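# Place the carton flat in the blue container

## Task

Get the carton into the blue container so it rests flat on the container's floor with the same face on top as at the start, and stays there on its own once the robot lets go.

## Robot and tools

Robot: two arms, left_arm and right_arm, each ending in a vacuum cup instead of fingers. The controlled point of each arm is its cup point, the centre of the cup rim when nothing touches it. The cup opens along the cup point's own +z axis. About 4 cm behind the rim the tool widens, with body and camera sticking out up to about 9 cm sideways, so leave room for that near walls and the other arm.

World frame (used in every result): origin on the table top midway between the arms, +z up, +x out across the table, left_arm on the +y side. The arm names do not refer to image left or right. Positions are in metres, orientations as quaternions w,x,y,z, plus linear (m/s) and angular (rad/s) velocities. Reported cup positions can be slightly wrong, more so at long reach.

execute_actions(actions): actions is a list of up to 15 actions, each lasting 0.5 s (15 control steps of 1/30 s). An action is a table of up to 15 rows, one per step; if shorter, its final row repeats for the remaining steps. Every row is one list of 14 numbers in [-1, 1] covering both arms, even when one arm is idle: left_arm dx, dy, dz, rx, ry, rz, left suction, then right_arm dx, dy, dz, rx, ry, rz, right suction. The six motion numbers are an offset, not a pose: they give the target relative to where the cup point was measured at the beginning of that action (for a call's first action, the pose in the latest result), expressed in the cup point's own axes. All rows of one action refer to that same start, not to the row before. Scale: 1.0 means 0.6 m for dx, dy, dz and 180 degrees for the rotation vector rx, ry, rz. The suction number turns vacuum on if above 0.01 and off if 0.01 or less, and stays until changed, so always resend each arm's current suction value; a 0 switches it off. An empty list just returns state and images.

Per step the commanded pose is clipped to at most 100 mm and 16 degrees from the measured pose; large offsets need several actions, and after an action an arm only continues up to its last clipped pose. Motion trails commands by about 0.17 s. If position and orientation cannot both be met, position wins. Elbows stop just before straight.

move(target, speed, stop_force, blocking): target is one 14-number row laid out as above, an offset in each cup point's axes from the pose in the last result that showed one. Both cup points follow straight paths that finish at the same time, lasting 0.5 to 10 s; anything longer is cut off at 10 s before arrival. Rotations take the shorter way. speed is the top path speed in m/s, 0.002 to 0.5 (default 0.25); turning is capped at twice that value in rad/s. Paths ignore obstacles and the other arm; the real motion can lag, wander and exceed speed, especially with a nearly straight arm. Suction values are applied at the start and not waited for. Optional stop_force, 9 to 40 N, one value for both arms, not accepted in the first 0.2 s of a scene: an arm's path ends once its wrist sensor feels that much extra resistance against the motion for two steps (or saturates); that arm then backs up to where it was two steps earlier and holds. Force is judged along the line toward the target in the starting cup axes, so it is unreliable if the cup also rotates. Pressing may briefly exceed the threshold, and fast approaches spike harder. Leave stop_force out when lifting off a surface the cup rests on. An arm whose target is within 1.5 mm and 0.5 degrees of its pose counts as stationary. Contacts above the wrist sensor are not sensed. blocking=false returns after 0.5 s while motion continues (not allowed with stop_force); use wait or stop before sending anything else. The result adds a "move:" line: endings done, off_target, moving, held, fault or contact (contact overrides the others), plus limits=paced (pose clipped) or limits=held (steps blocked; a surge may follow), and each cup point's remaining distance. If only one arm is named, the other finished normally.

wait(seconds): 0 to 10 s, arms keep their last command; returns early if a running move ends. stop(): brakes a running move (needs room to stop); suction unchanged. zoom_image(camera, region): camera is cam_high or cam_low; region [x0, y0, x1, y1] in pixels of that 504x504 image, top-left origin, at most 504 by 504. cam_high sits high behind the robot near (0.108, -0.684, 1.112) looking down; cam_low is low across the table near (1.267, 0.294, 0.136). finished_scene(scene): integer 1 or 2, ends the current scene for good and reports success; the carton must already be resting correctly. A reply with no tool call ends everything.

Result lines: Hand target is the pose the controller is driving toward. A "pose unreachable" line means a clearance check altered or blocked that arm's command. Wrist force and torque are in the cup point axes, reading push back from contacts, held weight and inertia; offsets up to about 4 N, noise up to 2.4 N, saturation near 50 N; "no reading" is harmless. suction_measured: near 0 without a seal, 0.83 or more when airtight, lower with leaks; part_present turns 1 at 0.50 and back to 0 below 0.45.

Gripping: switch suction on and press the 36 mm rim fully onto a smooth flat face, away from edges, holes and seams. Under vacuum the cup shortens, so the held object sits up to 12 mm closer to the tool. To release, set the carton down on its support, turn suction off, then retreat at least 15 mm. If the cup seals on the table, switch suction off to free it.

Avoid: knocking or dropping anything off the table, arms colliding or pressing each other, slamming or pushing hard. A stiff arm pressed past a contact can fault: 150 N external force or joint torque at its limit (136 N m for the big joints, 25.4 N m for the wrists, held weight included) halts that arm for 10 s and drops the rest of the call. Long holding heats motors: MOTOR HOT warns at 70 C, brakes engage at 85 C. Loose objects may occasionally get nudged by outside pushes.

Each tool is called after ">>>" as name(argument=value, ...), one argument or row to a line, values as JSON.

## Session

>>> execute_actions(
  actions=[],
)

Scene clock: 0.00 s.
left_arm: end_effector_position=(+0.4617, +0.3868, +0.4089) suction_measured=0.00 part_present=0 end_effector_quat_wxyz=(+0.001, -0.012, +1.000, +0.001) end_effector_velocity=(-0.000, -0.000, -0.000) end_effector_angular_velocity=(-0.000, +0.000, -0.001) | right_arm: end_effector_position=(+0.4552, -0.3584, +0.4099) suction_measured=0.00 part_present=0 end_effector_quat_wxyz=(+0.001, -0.021, +1.000, +0.000) end_effector_velocity=(+0.000, -0.000, +0.000) end_effector_angular_velocity=(+0.000, +0.000, -0.001)
Joint positions: left_arm=[-0.316 -1.745  1.518 -1.345 -1.569  1.254] | right_arm=[ 3.457 -1.394 -1.517 -1.798  1.571  1.886]
Joint velocities: left_arm=[-0.001 -0.001  0.001  0.    -0.     0.   ] | right_arm=[-0.001 -0.     0.    -0.     0.     0.   ]
Motor temperatures (°C, as the motors report them): left_arm=[21 22 24 28 29 26] | right_arm=[24 24 23 33 32 28]
Wrist force (N, on the end effector, along its own x y z axes, offset not removed): no reading
Wrist torque (N m, same axes, about the end effector's origin, offset not removed): no reading
Hand target (left_arm): +0.462, +0.387, +0.409; +0.001, -0.012, +1.000, +0.001
Hand target (right_arm): +0.455, -0.358, +0.410; +0.001, -0.021, +1.000, +0.000

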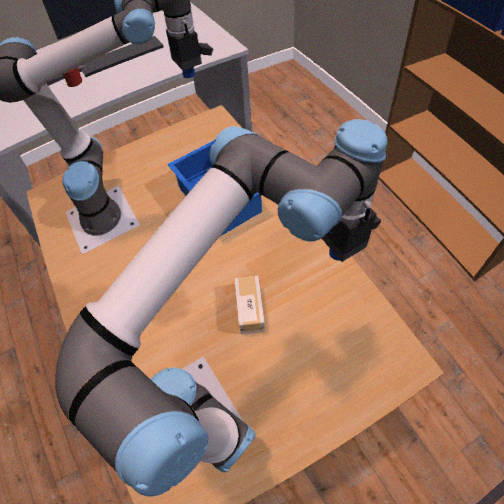

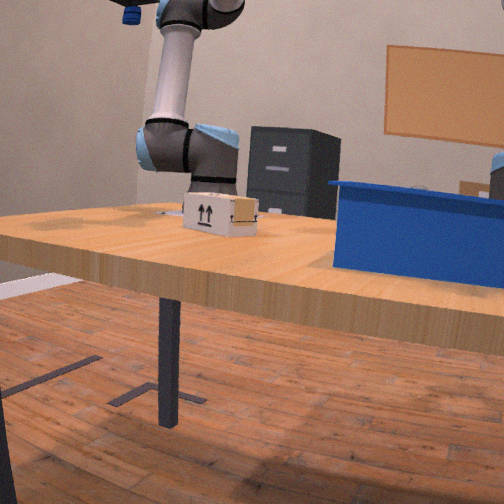

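>>> zoom_image(
  camera="cam_high",
  region=[200,250,300,350],
)

>>> move(
  target=[0,0,0,0,0,0,0,0.52,-0.62,0,0,0,0,0],
  speed=0.45,
)

>>> zoom_image(
  camera="cam_high",
  region=[150,110,290,250],
)

Region (200, 250, 300, 350) of cam_high's 504x504 image, scaled by 5.040, with more detail than that image has.

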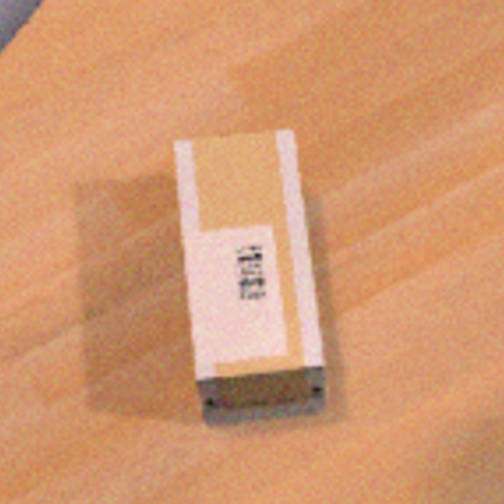

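Scene clock: 5.60 s.
left_arm: end_effector_position=(+0.4617, +0.3868, +0.4089) suction_measured=0.00 part_present=0 end_effector_quat_wxyz=(+0.001, -0.012, +1.000, +0.001) end_effector_velocity=(-0.000, -0.001, -0.001) end_effector_angular_velocity=(-0.000, +0.001, -0.001) | right_arm: end_effector_position=(+0.1587, -0.7424, +0.4099) suction_measured=0.00 part_present=0 end_effector_quat_wxyz=(+0.001, -0.020, +1.000, -0.002) end_effector_velocity=(-0.001, -0.003, +0.000) end_effector_angular_velocity=(+0.005, -0.001, +0.004)
Joint positions: left_arm=[-0.316 -1.745  1.518 -1.345 -1.569  1.254] | right_arm=[ 2.225 -1.299 -1.59  -1.821  1.57   0.655]
Joint velocities: left_arm=[-0.001  0.     0.001 -0.    -0.    -0.   ] | right_arm=[-0.01  -0.009  0.008 -0.003  0.004 -0.013]
Motor temperatures (°C, as the motors report them): left_arm=[21 22 24 28 29 26] | right_arm=[24 24 23 33 32 28]
Wrist force (N, on the end effector, along its own x y z axes, offset not removed): left_arm=[-1.1 1.0 1.3] | right_arm=[0.6 0.7 0.9]
Wrist torque (N m, same axes, about the end effector's origin, offset not removed): left_arm=[0.14 0.13 0.04] | right_arm=[0.18 0.00 -0.08]
Hand target (left_arm): +0.462, +0.387, +0.409; +0.001, -0.012, +1.000, +0.001
Hand target (right_arm): +0.159, -0.743, +0.410; +0.001, -0.021, +1.000, -0.001
Off the commanded pose (left_arm): 0.000 m, 0 deg.
Off the commanded pose (right_arm): 0.001 m, 0 deg.
move: done; limits=paced

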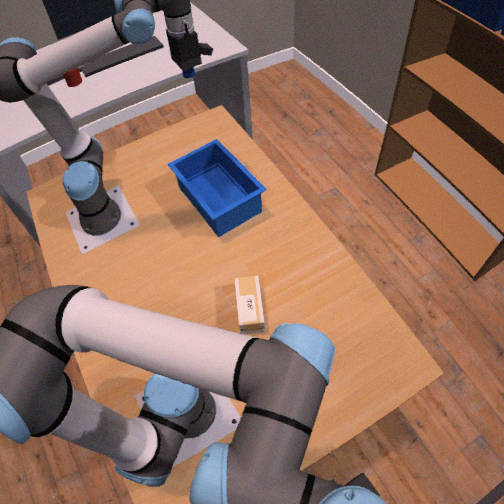

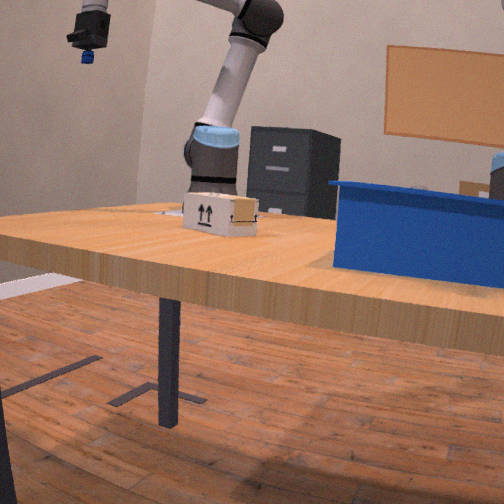

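Region (150, 110, 290, 250) of cam_high's 504x504 image, scaled by 3.600, with more detail than that image has.

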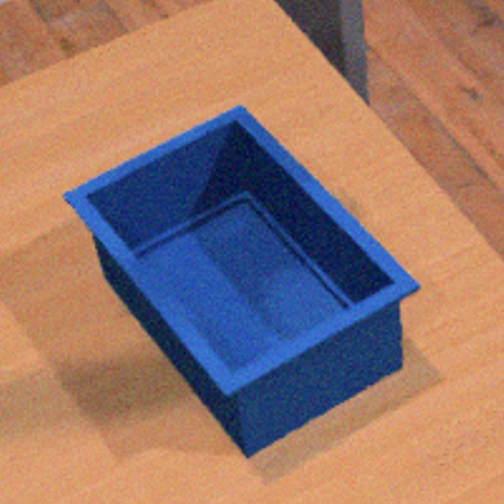

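>>> move(
  target=[0.242,-0.965,0.52,0,0,0.635,0,0,0,0,0,0,0,0],
  speed=0.45,
)

>>> zoom_image(
  camera="cam_low",
  region=[160,130,280,250],
)

>>> zoom_image(
  camera="cam_high",
  region=[200,240,300,340],
)

Scene clock: 16.37 s.
left_arm: end_effector_position=(+0.3300, -0.1956, +0.0969) suction_measured=0.00 part_present=0 end_effector_quat_wxyz=(+0.001, +0.833, +0.553, +0.001) end_effector_velocity=(+0.000, -0.002, -0.002) end_effector_angular_velocity=(+0.002, +0.000, -0.004) | right_arm: end_effector_position=(+0.1587, -0.7424, +0.4099) suction_measured=0.00 part_present=0 end_effector_quat_wxyz=(+0.001, -0.020, +1.000, -0.002) end_effector_velocity=(+0.000, -0.000, +0.000) end_effector_angular_velocity=(-0.001, +0.001, +0.001)
Joint positions: left_arm=[-1.323 -1.117  1.614 -2.069 -1.569  2.241] | right_arm=[ 2.225 -1.299 -1.59  -1.821  1.57   0.655]
Joint velocities: left_arm=[-0.     0.006 -0.005  0.001  0.     0.004] | right_arm=[ 0.001  0.     0.     0.    -0.001  0.   ]
Motor temperatures (°C, as the motors report them): left_arm=[21 22 24 28 29 26] | right_arm=[24 24 23 33 32 28]
Wrist force (N, on the end effector, along its own x y z axes, offset not removed): left_arm=[-1.3 0.8 0.9] | right_arm=[-0.7 -0.2 -1.8]
Wrist torque (N m, same axes, about the end effector's origin, offset not removed): left_arm=[0.14 0.21 0.02] | right_arm=[0.07 0.30 -0.01]
Hand target (left_arm): +0.330, -0.196, +0.097; +0.001, +0.833, +0.553, +0.001
Hand target (right_arm): +0.159, -0.742, +0.410; +0.001, -0.020, +1.000, -0.002
Off the commanded pose (left_arm): 0.001 m, 0 deg.
Off the commanded pose (right_arm): 0.000 m, 0 deg.
move: done

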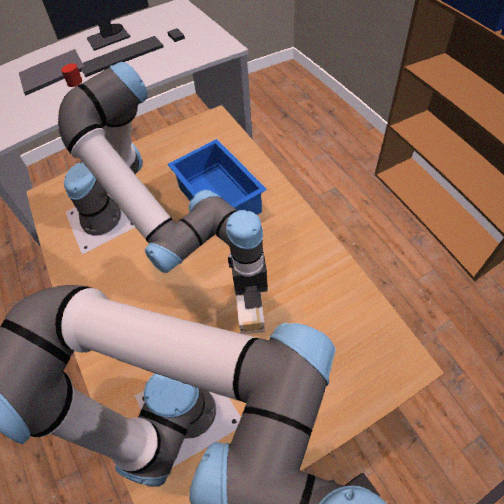

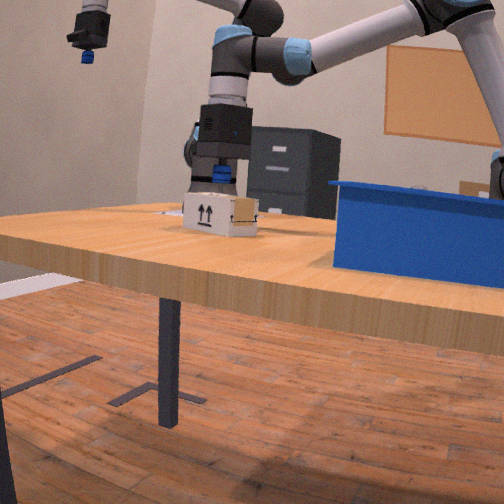

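Region (160, 130, 280, 250) of cam_low's 504x504 image, scaled by 4.200, with more detail than that image has.

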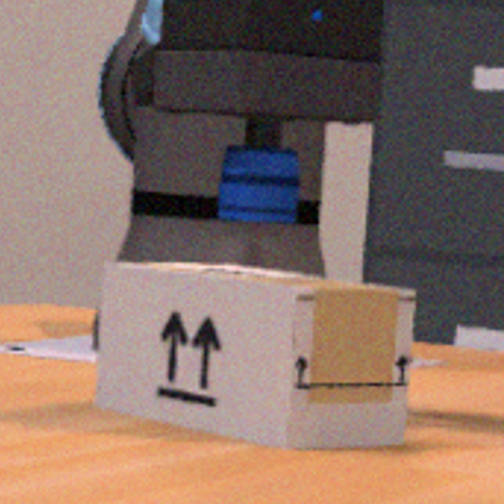

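Region (200, 240, 300, 340) of cam_high's 504x504 image, scaled by 5.040, with more detail than that image has.

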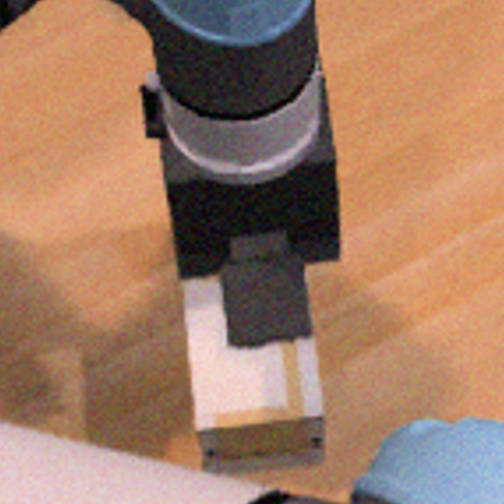

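>>> move(
  target=[0,-0.005,0.04,0,0,0,0,0,0,0,0,0,0,0],
  speed=0.1,
)

>>> move(
  target=[0,0,0.028,0,0,0,1,0,0,0,0,0,0,0],
  speed=0.02,
  stop_force=12,
)

Scene clock: 22.33 s.
left_arm: end_effector_position=(+0.3273, -0.1945, +0.0732) suction_measured=0.00 part_present=0 end_effector_quat_wxyz=(+0.001, +0.833, +0.553, +0.001) end_effector_velocity=(-0.000, -0.000, -0.002) end_effector_angular_velocity=(-0.002, -0.002, -0.001) | right_arm: end_effector_position=(+0.1587, -0.7424, +0.4099) suction_measured=0.00 part_present=0 end_effector_quat_wxyz=(+0.001, -0.020, +1.000, -0.002) end_effector_velocity=(-0.000, -0.000, +0.000) end_effector_angular_velocity=(-0.001, +0.000, -0.000)
Joint positions: left_arm=[-1.327 -1.094  1.648 -2.126 -1.569  2.238] | right_arm=[ 2.225 -1.299 -1.59  -1.821  1.57   0.655]
Joint velocities: left_arm=[-0.001  0.002  0.003 -0.007  0.001 -0.   ] | right_arm=[-0. -0.  0.  0. -0. -0.]
Motor temperatures (°C, as the motors report them): left_arm=[21 22 24 28 29 26] | right_arm=[24 24 23 33 32 28]
Wrist force (N, on the end effector, along its own x y z axes, offset not removed): left_arm=[-0.6 1.3 1.6] | right_arm=[-1.2 1.3 -1.2]
Wrist torque (N m, same axes, about the end effector's origin, offset not removed): left_arm=[0.18 0.09 0.03] | right_arm=[0.32 0.28 -0.04]
Hand target (left_arm): +0.327, -0.194, +0.073; +0.001, +0.833, +0.553, +0.001
Hand target (right_arm): +0.159, -0.742, +0.410; +0.001, -0.020, +1.000, -0.002
Off the commanded pose (left_arm): 0.000 m, 0 deg.
Off the commanded pose (right_arm): 0.000 m, 0 deg.
move: done

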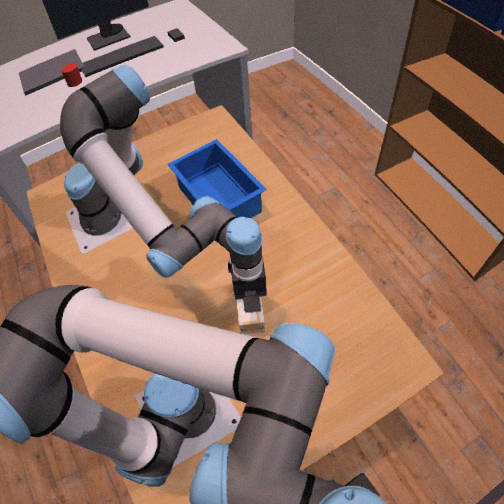

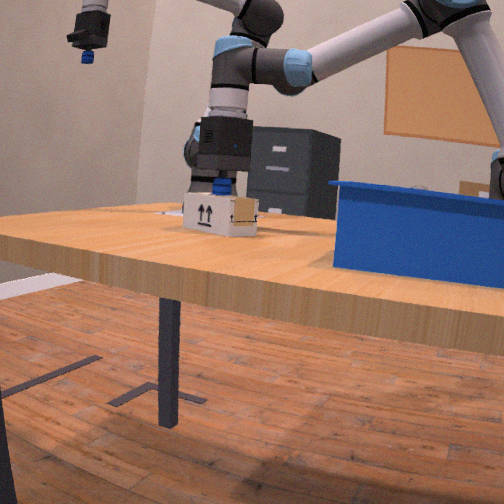

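Scene clock: 23.57 s.
left_arm: end_effector_position=(+0.3272, -0.1944, +0.0574) suction_measured=0.93 part_present=1 end_effector_quat_wxyz=(+0.001, +0.833, +0.553, +0.001) end_effector_velocity=(-0.000, +0.001, +0.001) end_effector_angular_velocity=(+0.003, +0.001, -0.000) | right_arm: end_effector_position=(+0.1587, -0.7424, +0.4099) suction_measured=0.00 part_present=0 end_effector_quat_wxyz=(+0.001, -0.020, +1.000, -0.002) end_effector_velocity=(+0.000, -0.000, -0.000) end_effector_angular_velocity=(+0.000, +0.001, +0.000)
Joint positions: left_arm=[-1.327 -1.074  1.663 -2.161 -1.569  2.238] | right_arm=[ 2.225 -1.299 -1.59  -1.821  1.57   0.655]
Joint velocities: left_arm=[-0.    -0.003 -0.001  0.007 -0.    -0.   ] | right_arm=[ 0.001 -0.    -0.    -0.    -0.001  0.   ]
Motor temperatures (°C, as the motors report them): left_arm=[21 22 24 28 29 26] | right_arm=[24 24 23 33 32 28]
Wrist force (N, on the end effector, along its own x y z axes, offset not removed): left_arm=[7.5 -7.4 -32.9] | right_arm=[-0.9 1.2 -0.9]
Wrist torque (N m, same axes, about the end effector's origin, offset not removed): left_arm=[-0.09 0.02 0.05] | right_arm=[0.25 0.20 -0.05]
Hand target (left_arm): +0.327, -0.194, +0.058; +0.001, +0.833, +0.553, +0.001
Hand target (right_arm): +0.159, -0.742, +0.410; +0.001, -0.020, +1.000, -0.002
Off the commanded pose (left_arm): 0.001 m, 0 deg.
Off the commanded pose (right_arm): 0.000 m, 0 deg.
move: contact (left_arm)

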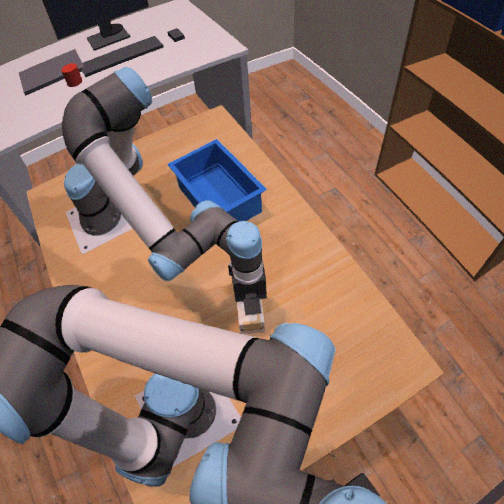

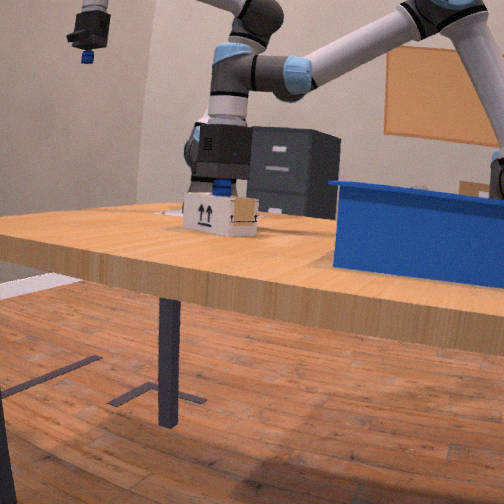

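>>> move(
  target=[0,0,-0.26,0,0,0,1,0,0,0,0,0,0,0],
  speed=0.3,
)

>>> move(
  target=[0.727,-0.104,0,0,0,-0.155,1,0,0,0,0,0,0,0],
  speed=0.4,
)

Scene clock: 29.80 s.
left_arm: end_effector_position=(+0.3273, -0.1945, +0.2131) suction_measured=0.93 part_present=1 end_effector_quat_wxyz=(+0.001, +0.833, +0.553, +0.001) end_effector_velocity=(-0.000, -0.000, +0.003) end_effector_angular_velocity=(+0.001, -0.000, -0.001) | right_arm: end_effector_position=(+0.1587, -0.7424, +0.4099) suction_measured=0.00 part_present=0 end_effector_quat_wxyz=(+0.001, -0.020, +1.000, -0.002) end_effector_velocity=(-0.000, -0.000, -0.000) end_effector_angular_velocity=(+0.000, -0.000, -0.001)
Joint positions: left_arm=[-1.327 -1.219  1.445 -1.798 -1.569  2.238] | right_arm=[ 2.225 -1.299 -1.59  -1.821  1.57   0.655]
Joint velocities: left_arm=[-0.001 -0.    -0.008  0.009  0.     0.   ] | right_arm=[-0.001 -0.    -0.     0.     0.001 -0.   ]
Motor temperatures (°C, as the motors report them): left_arm=[21 22 24 28 29 26] | right_arm=[24 24 23 33 32 28]
Wrist force (N, on the end effector, along its own x y z axes, offset not removed): left_arm=[-0.9 0.3 5.1] | right_arm=[-0.7 0.9 0.1]
Wrist torque (N m, same axes, about the end effector's origin, offset not removed): left_arm=[0.05 0.29 0.03] | right_arm=[0.29 0.23 0.01]
Hand target (left_arm): +0.327, -0.195, +0.213; +0.001, +0.833, +0.553, +0.001
Hand target (right_arm): +0.159, -0.742, +0.410; +0.001, -0.020, +1.000, -0.002
Off the commanded pose (left_arm): 0.001 m, 0 deg.
Off the commanded pose (right_arm): 0.000 m, 0 deg.
move: done

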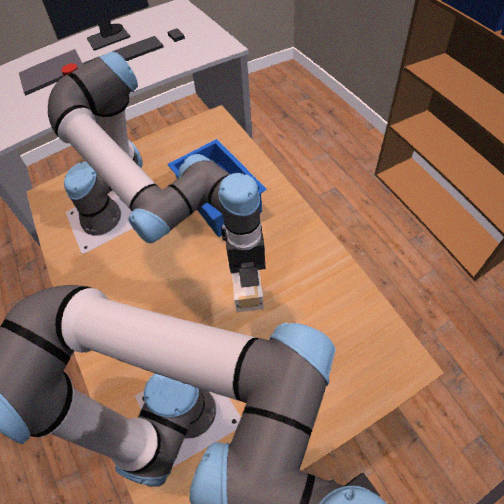

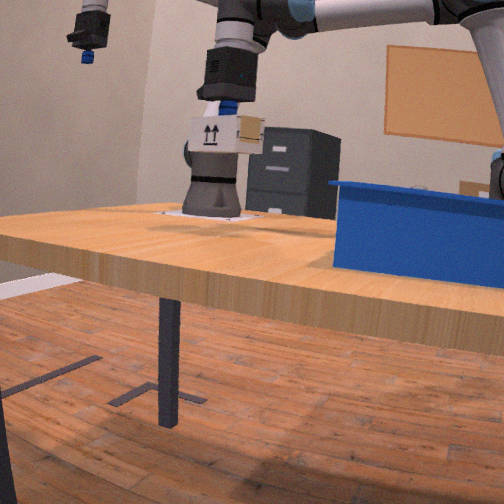

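Scene clock: 31.70 s.
left_arm: end_effector_position=(+0.4396, +0.2317, +0.2131) suction_measured=0.93 part_present=1 end_effector_quat_wxyz=(+0.000, +0.675, +0.737, +0.001) end_effector_velocity=(+0.001, +0.003, +0.000) end_effector_angular_velocity=(-0.001, +0.001, +0.003) | right_arm: end_effector_position=(+0.1587, -0.7424, +0.4099) suction_measured=0.00 part_present=0 end_effector_quat_wxyz=(+0.001, -0.020, +1.000, -0.002) end_effector_velocity=(-0.000, -0.000, -0.000) end_effector_angular_velocity=(-0.001, +0.002, -0.000)
Joint positions: left_arm=[-0.68  -1.726  2.007 -1.853 -1.569  2.398] | right_arm=[ 2.225 -1.299 -1.59  -1.821  1.57   0.655]
Joint velocities: left_arm=[ 0.008  0.    -0.001  0.001 -0.001  0.005] | right_arm=[ 0.     0.    -0.    -0.    -0.002  0.   ]
Motor temperatures (°C, as the motors report them): left_arm=[21 22 24 28 29 26] | right_arm=[24 24 23 33 32 28]
Wrist force (N, on the end effector, along its own x y z axes, offset not removed): left_arm=[-1.1 0.8 4.3] | right_arm=[-1.3 1.4 -0.4]
Wrist torque (N m, same axes, about the end effector's origin, offset not removed): left_arm=[0.14 0.23 0.05] | right_arm=[0.27 0.27 -0.01]
Hand target (left_arm): +0.440, +0.232, +0.213; +0.000, +0.675, +0.737, +0.001
Hand target (right_arm): +0.159, -0.742, +0.410; +0.001, -0.020, +1.000, -0.002
Off the commanded pose (left_arm): 0.000 m, 0 deg.
Off the commanded pose (right_arm): 0.000 m, 0 deg.
move: done

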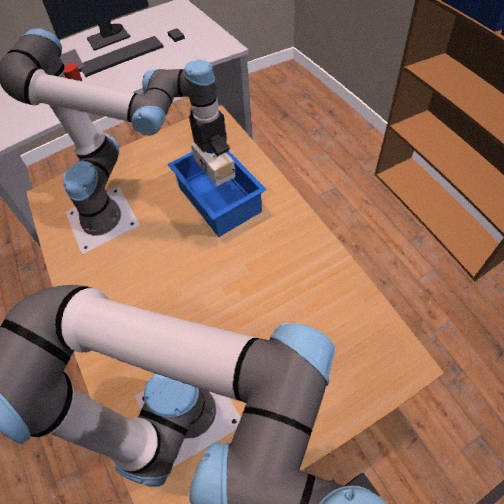

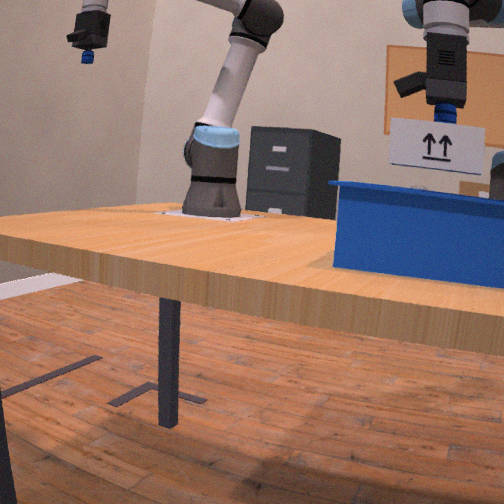

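>>> move(
  target=[0,0,0.222,0,0,0,1,0,0,0,0,0,0,0],
  speed=0.2,
)

>>> move(
  target=[0,0,0.04,0,0,0,1,0,0,0,0,0,0,0],
  speed=0.008,
  stop_force=9,
)

Scene clock: 36.77 s.
left_arm: end_effector_position=(+0.4394, +0.2317, +0.0802) suction_measured=0.93 part_present=1 end_effector_quat_wxyz=(+0.000, +0.676, +0.737, +0.001) end_effector_velocity=(+0.001, +0.000, -0.002) end_effector_angular_velocity=(-0.002, -0.001, +0.002) | right_arm: end_effector_position=(+0.1587, -0.7424, +0.4099) suction_measured=0.00 part_present=0 end_effector_quat_wxyz=(+0.001, -0.020, +1.000, -0.002) end_effector_velocity=(-0.000, -0.000, +0.000) end_effector_angular_velocity=(-0.000, -0.001, -0.001)
Joint positions: left_arm=[-0.68  -1.556  2.237 -2.252 -1.569  2.398] | right_arm=[ 2.225 -1.299 -1.59  -1.821  1.57   0.655]
Joint velocities: left_arm=[ 0.003  0.006  0.002 -0.01  -0.001  0.001] | right_arm=[-0.001  0.     0.     0.     0.    -0.   ]
Motor temperatures (°C, as the motors report them): left_arm=[21 22 24 28 29 26] | right_arm=[24 24 23 33 32 28]
Wrist force (N, on the end effector, along its own x y z axes, offset not removed): left_arm=[-1.4 2.4 3.6] | right_arm=[-0.7 0.8 -0.3]
Wrist torque (N m, same axes, about the end effector's origin, offset not removed): left_arm=[0.39 0.29 0.09] | right_arm=[0.22 0.29 0.01]
Hand target (left_arm): +0.440, +0.232, +0.080; +0.000, +0.675, +0.737, +0.001
Hand target (right_arm): +0.159, -0.742, +0.410; +0.001, -0.020, +1.000, -0.002
Off the commanded pose (left_arm): 0.001 m, 0 deg.
Off the commanded pose (right_arm): 0.000 m, 0 deg.
move: done

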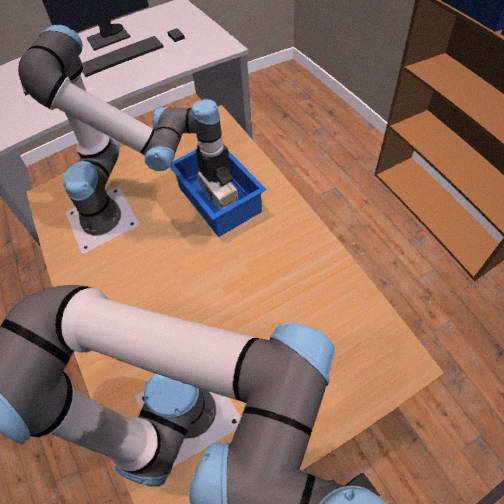

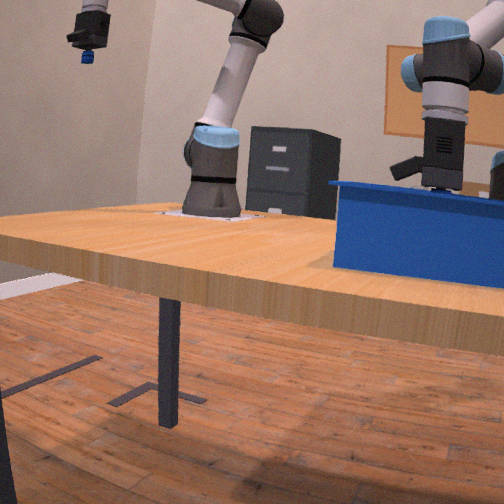

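Scene clock: 38.53 s.
left_arm: end_effector_position=(+0.4394, +0.2318, +0.0692) suction_measured=0.93 part_present=1 end_effector_quat_wxyz=(+0.000, +0.676, +0.737, +0.001) end_effector_velocity=(-0.001, -0.000, +0.002) end_effector_angular_velocity=(+0.002, +0.003, -0.001) | right_arm: end_effector_position=(+0.1587, -0.7424, +0.4099) suction_measured=0.00 part_present=0 end_effector_quat_wxyz=(+0.001, -0.020, +1.000, -0.002) end_effector_velocity=(-0.001, -0.000, +0.000) end_effector_angular_velocity=(-0.001, +0.001, -0.001)
Joint positions: left_arm=[-0.68  -1.535  2.251 -2.288 -1.569  2.398] | right_arm=[ 2.225 -1.299 -1.59  -1.821  1.57   0.655]
Joint velocities: left_arm=[-0.001 -0.004 -0.003  0.01  -0.     0.   ] | right_arm=[-0.001  0.     0.    -0.    -0.001  0.   ]
Motor temperatures (°C, as the motors report them): left_arm=[21 22 24 28 29 26] | right_arm=[24 24 23 33 32 28]
Wrist force (N, on the end effector, along its own x y z axes, offset not removed): left_arm=[-0.4 0.6 -30.6] | right_arm=[-1.0 0.8 -0.3]
Wrist torque (N m, same axes, about the end effector's origin, offset not removed): left_arm=[0.12 0.19 0.05] | right_arm=[0.23 0.29 -0.06]
Hand target (left_arm): +0.439, +0.232, +0.070; +0.000, +0.676, +0.737, +0.001
Hand target (right_arm): +0.159, -0.742, +0.410; +0.001, -0.020, +1.000, -0.002
Off the commanded pose (left_arm): 0.013 m, 0 deg.
Off the commanded pose (right_arm): 0.000 m, 0 deg.
move: contact (left_arm)

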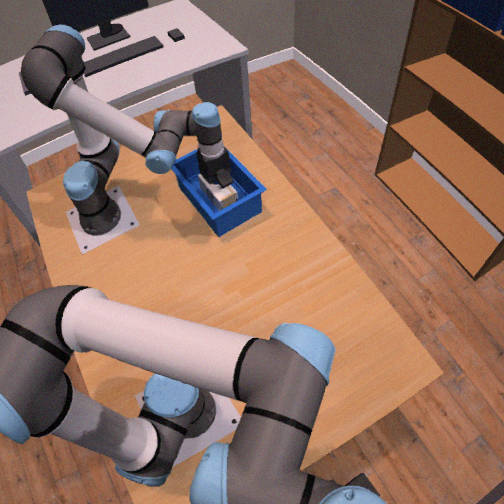

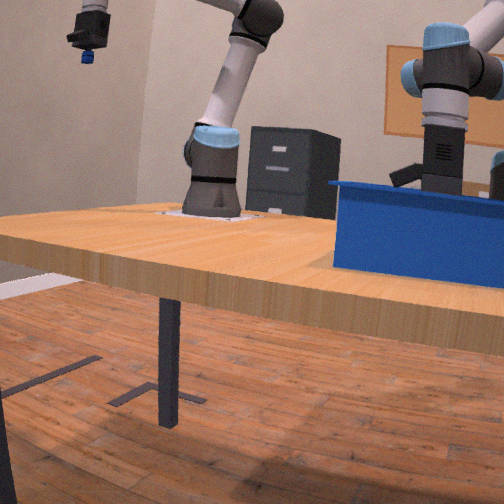

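>>> execute_actions(
  actions=[
    [[0,0,-0.002,0,0,0,0,0,0,0,0,0,0,0]],
  ],
)

>>> move(
  target=[0,0,-0.17,0,0,0,0,0,0,0,0,0,0,0],
)

>>> zoom_image(
  camera="cam_high",
  region=[150,110,290,250],
)

Scene clock: 41.63 s.
left_arm: end_effector_position=(+0.4394, +0.2318, +0.0704) suction_measured=0.00 part_present=0 end_effector_quat_wxyz=(+0.000, +0.676, +0.737, +0.001) end_effector_velocity=(+0.000, +0.000, -0.000) end_effector_angular_velocity=(+0.000, +0.000, +0.002) | right_arm: end_effector_position=(+0.1587, -0.7424, +0.4099) suction_measured=0.00 part_present=0 end_effector_quat_wxyz=(+0.001, -0.020, +1.000, -0.002) end_effector_velocity=(+0.001, +0.000, -0.000) end_effector_angular_velocity=(+0.001, -0.001, +0.001)
Joint positions: left_arm=[-0.68  -1.537  2.25  -2.284 -1.569  2.398] | right_arm=[ 2.225 -1.299 -1.59  -1.821  1.57   0.655]
Joint velocities: left_arm=[ 0.001  0.001 -0.     0.     0.    -0.   ] | right_arm=[ 0.001 -0.    -0.     0.     0.002  0.   ]
Motor temperatures (°C, as the motors report them): left_arm=[21 22 24 28 29 26] | right_arm=[24 24 23 33 32 28]
Wrist force (N, on the end effector, along its own x y z axes, offset not removed): left_arm=[0.2 1.2 -14.8] | right_arm=[-1.2 0.1 -1.7]
Wrist torque (N m, same axes, about the end effector's origin, offset not removed): left_arm=[0.20 0.08 0.10] | right_arm=[0.07 0.32 -0.05]
Hand target (left_arm): +0.439, +0.232, +0.070; +0.000, +0.676, +0.737, +0.001
Hand target (right_arm): +0.159, -0.742, +0.410; +0.001, -0.020, +1.000, -0.002
Off the commanded pose (left_arm): 0.000 m, 0 deg.
Off the commanded pose (right_arm): 0.000 m, 0 deg.

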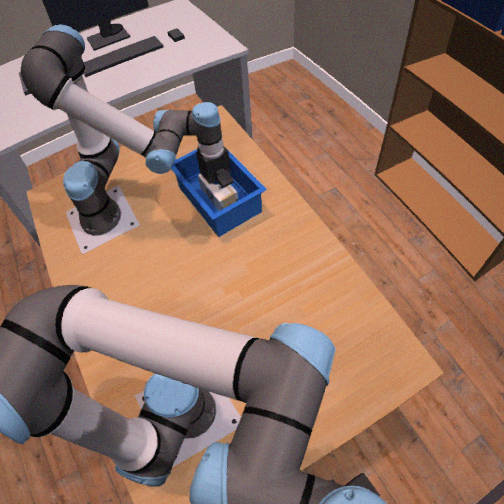

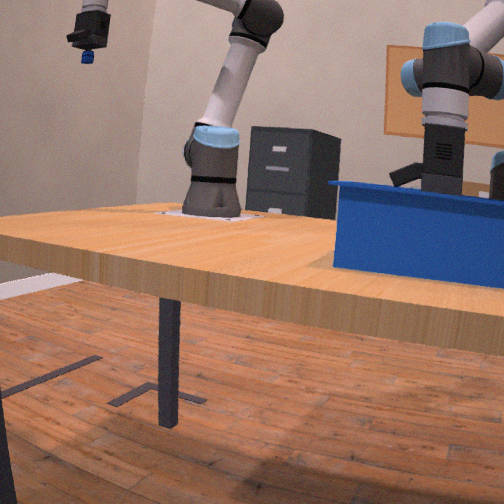

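Scene clock: 42.73 s.
left_arm: end_effector_position=(+0.4395, +0.2318, +0.1721) suction_measured=0.00 part_present=0 end_effector_quat_wxyz=(+0.000, +0.675, +0.737, +0.001) end_effector_velocity=(-0.001, -0.001, +0.003) end_effector_angular_velocity=(-0.000, +0.001, -0.002) | right_arm: end_effector_position=(+0.1587, -0.7424, +0.4099) suction_measured=0.00 part_present=0 end_effector_quat_wxyz=(+0.001, -0.020, +1.000, -0.002) end_effector_velocity=(-0.000, -0.000, +0.000) end_effector_angular_velocity=(-0.001, +0.000, -0.001)
Joint positions: left_arm=[-0.68  -1.69   2.088 -1.97  -1.569  2.398] | right_arm=[ 2.225 -1.299 -1.59  -1.821  1.57   0.655]
Joint velocities: left_arm=[-0.002 -0.003 -0.005  0.009 -0.001 -0.   ] | right_arm=[-0.001  0.     0.    -0.    -0.001 -0.   ]
Motor temperatures (°C, as the motors report them): left_arm=[21 22 24 28 29 26] | right_arm=[24 24 23 33 32 28]
Wrist force (N, on the end effector, along its own x y z axes, offset not removed): left_arm=[-1.3 0.6 1.6] | right_arm=[-0.5 -0.6 -0.9]
Wrist torque (N m, same axes, about the end effector's origin, offset not removed): left_arm=[0.14 0.26 0.06] | right_arm=[0.07 0.18 0.04]
Hand target (left_arm): +0.439, +0.232, +0.172; +0.000, +0.676, +0.737, +0.001
Hand target (right_arm): +0.159, -0.742, +0.410; +0.001, -0.020, +1.000, -0.002
Off the commanded pose (left_arm): 0.000 m, 0 deg.
Off the commanded pose (right_arm): 0.000 m, 0 deg.
move: done

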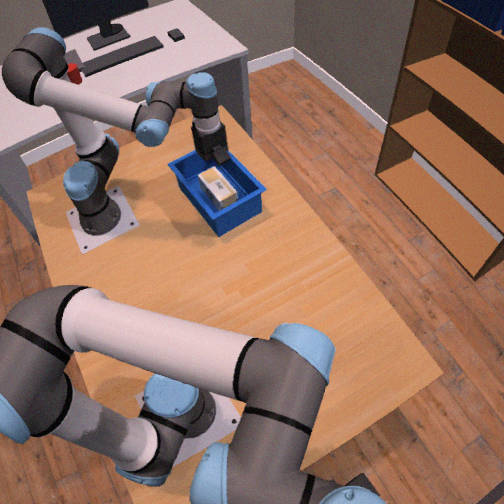

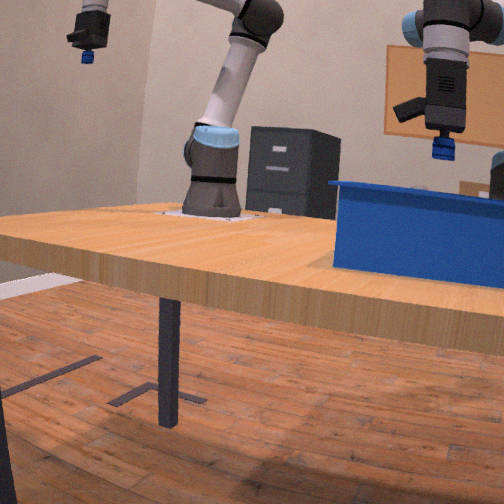

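Region (150, 110, 290, 250) of cam_high's 504x504 image, scaled by 3.600, with more detail than that image has.

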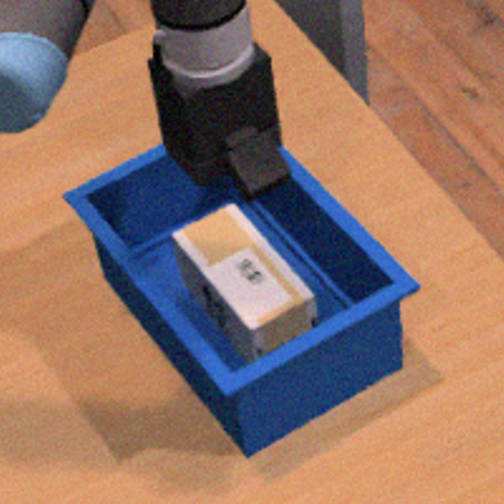

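>>> finished_scene(
  scene=2,
)

The scene is finished: the task was done.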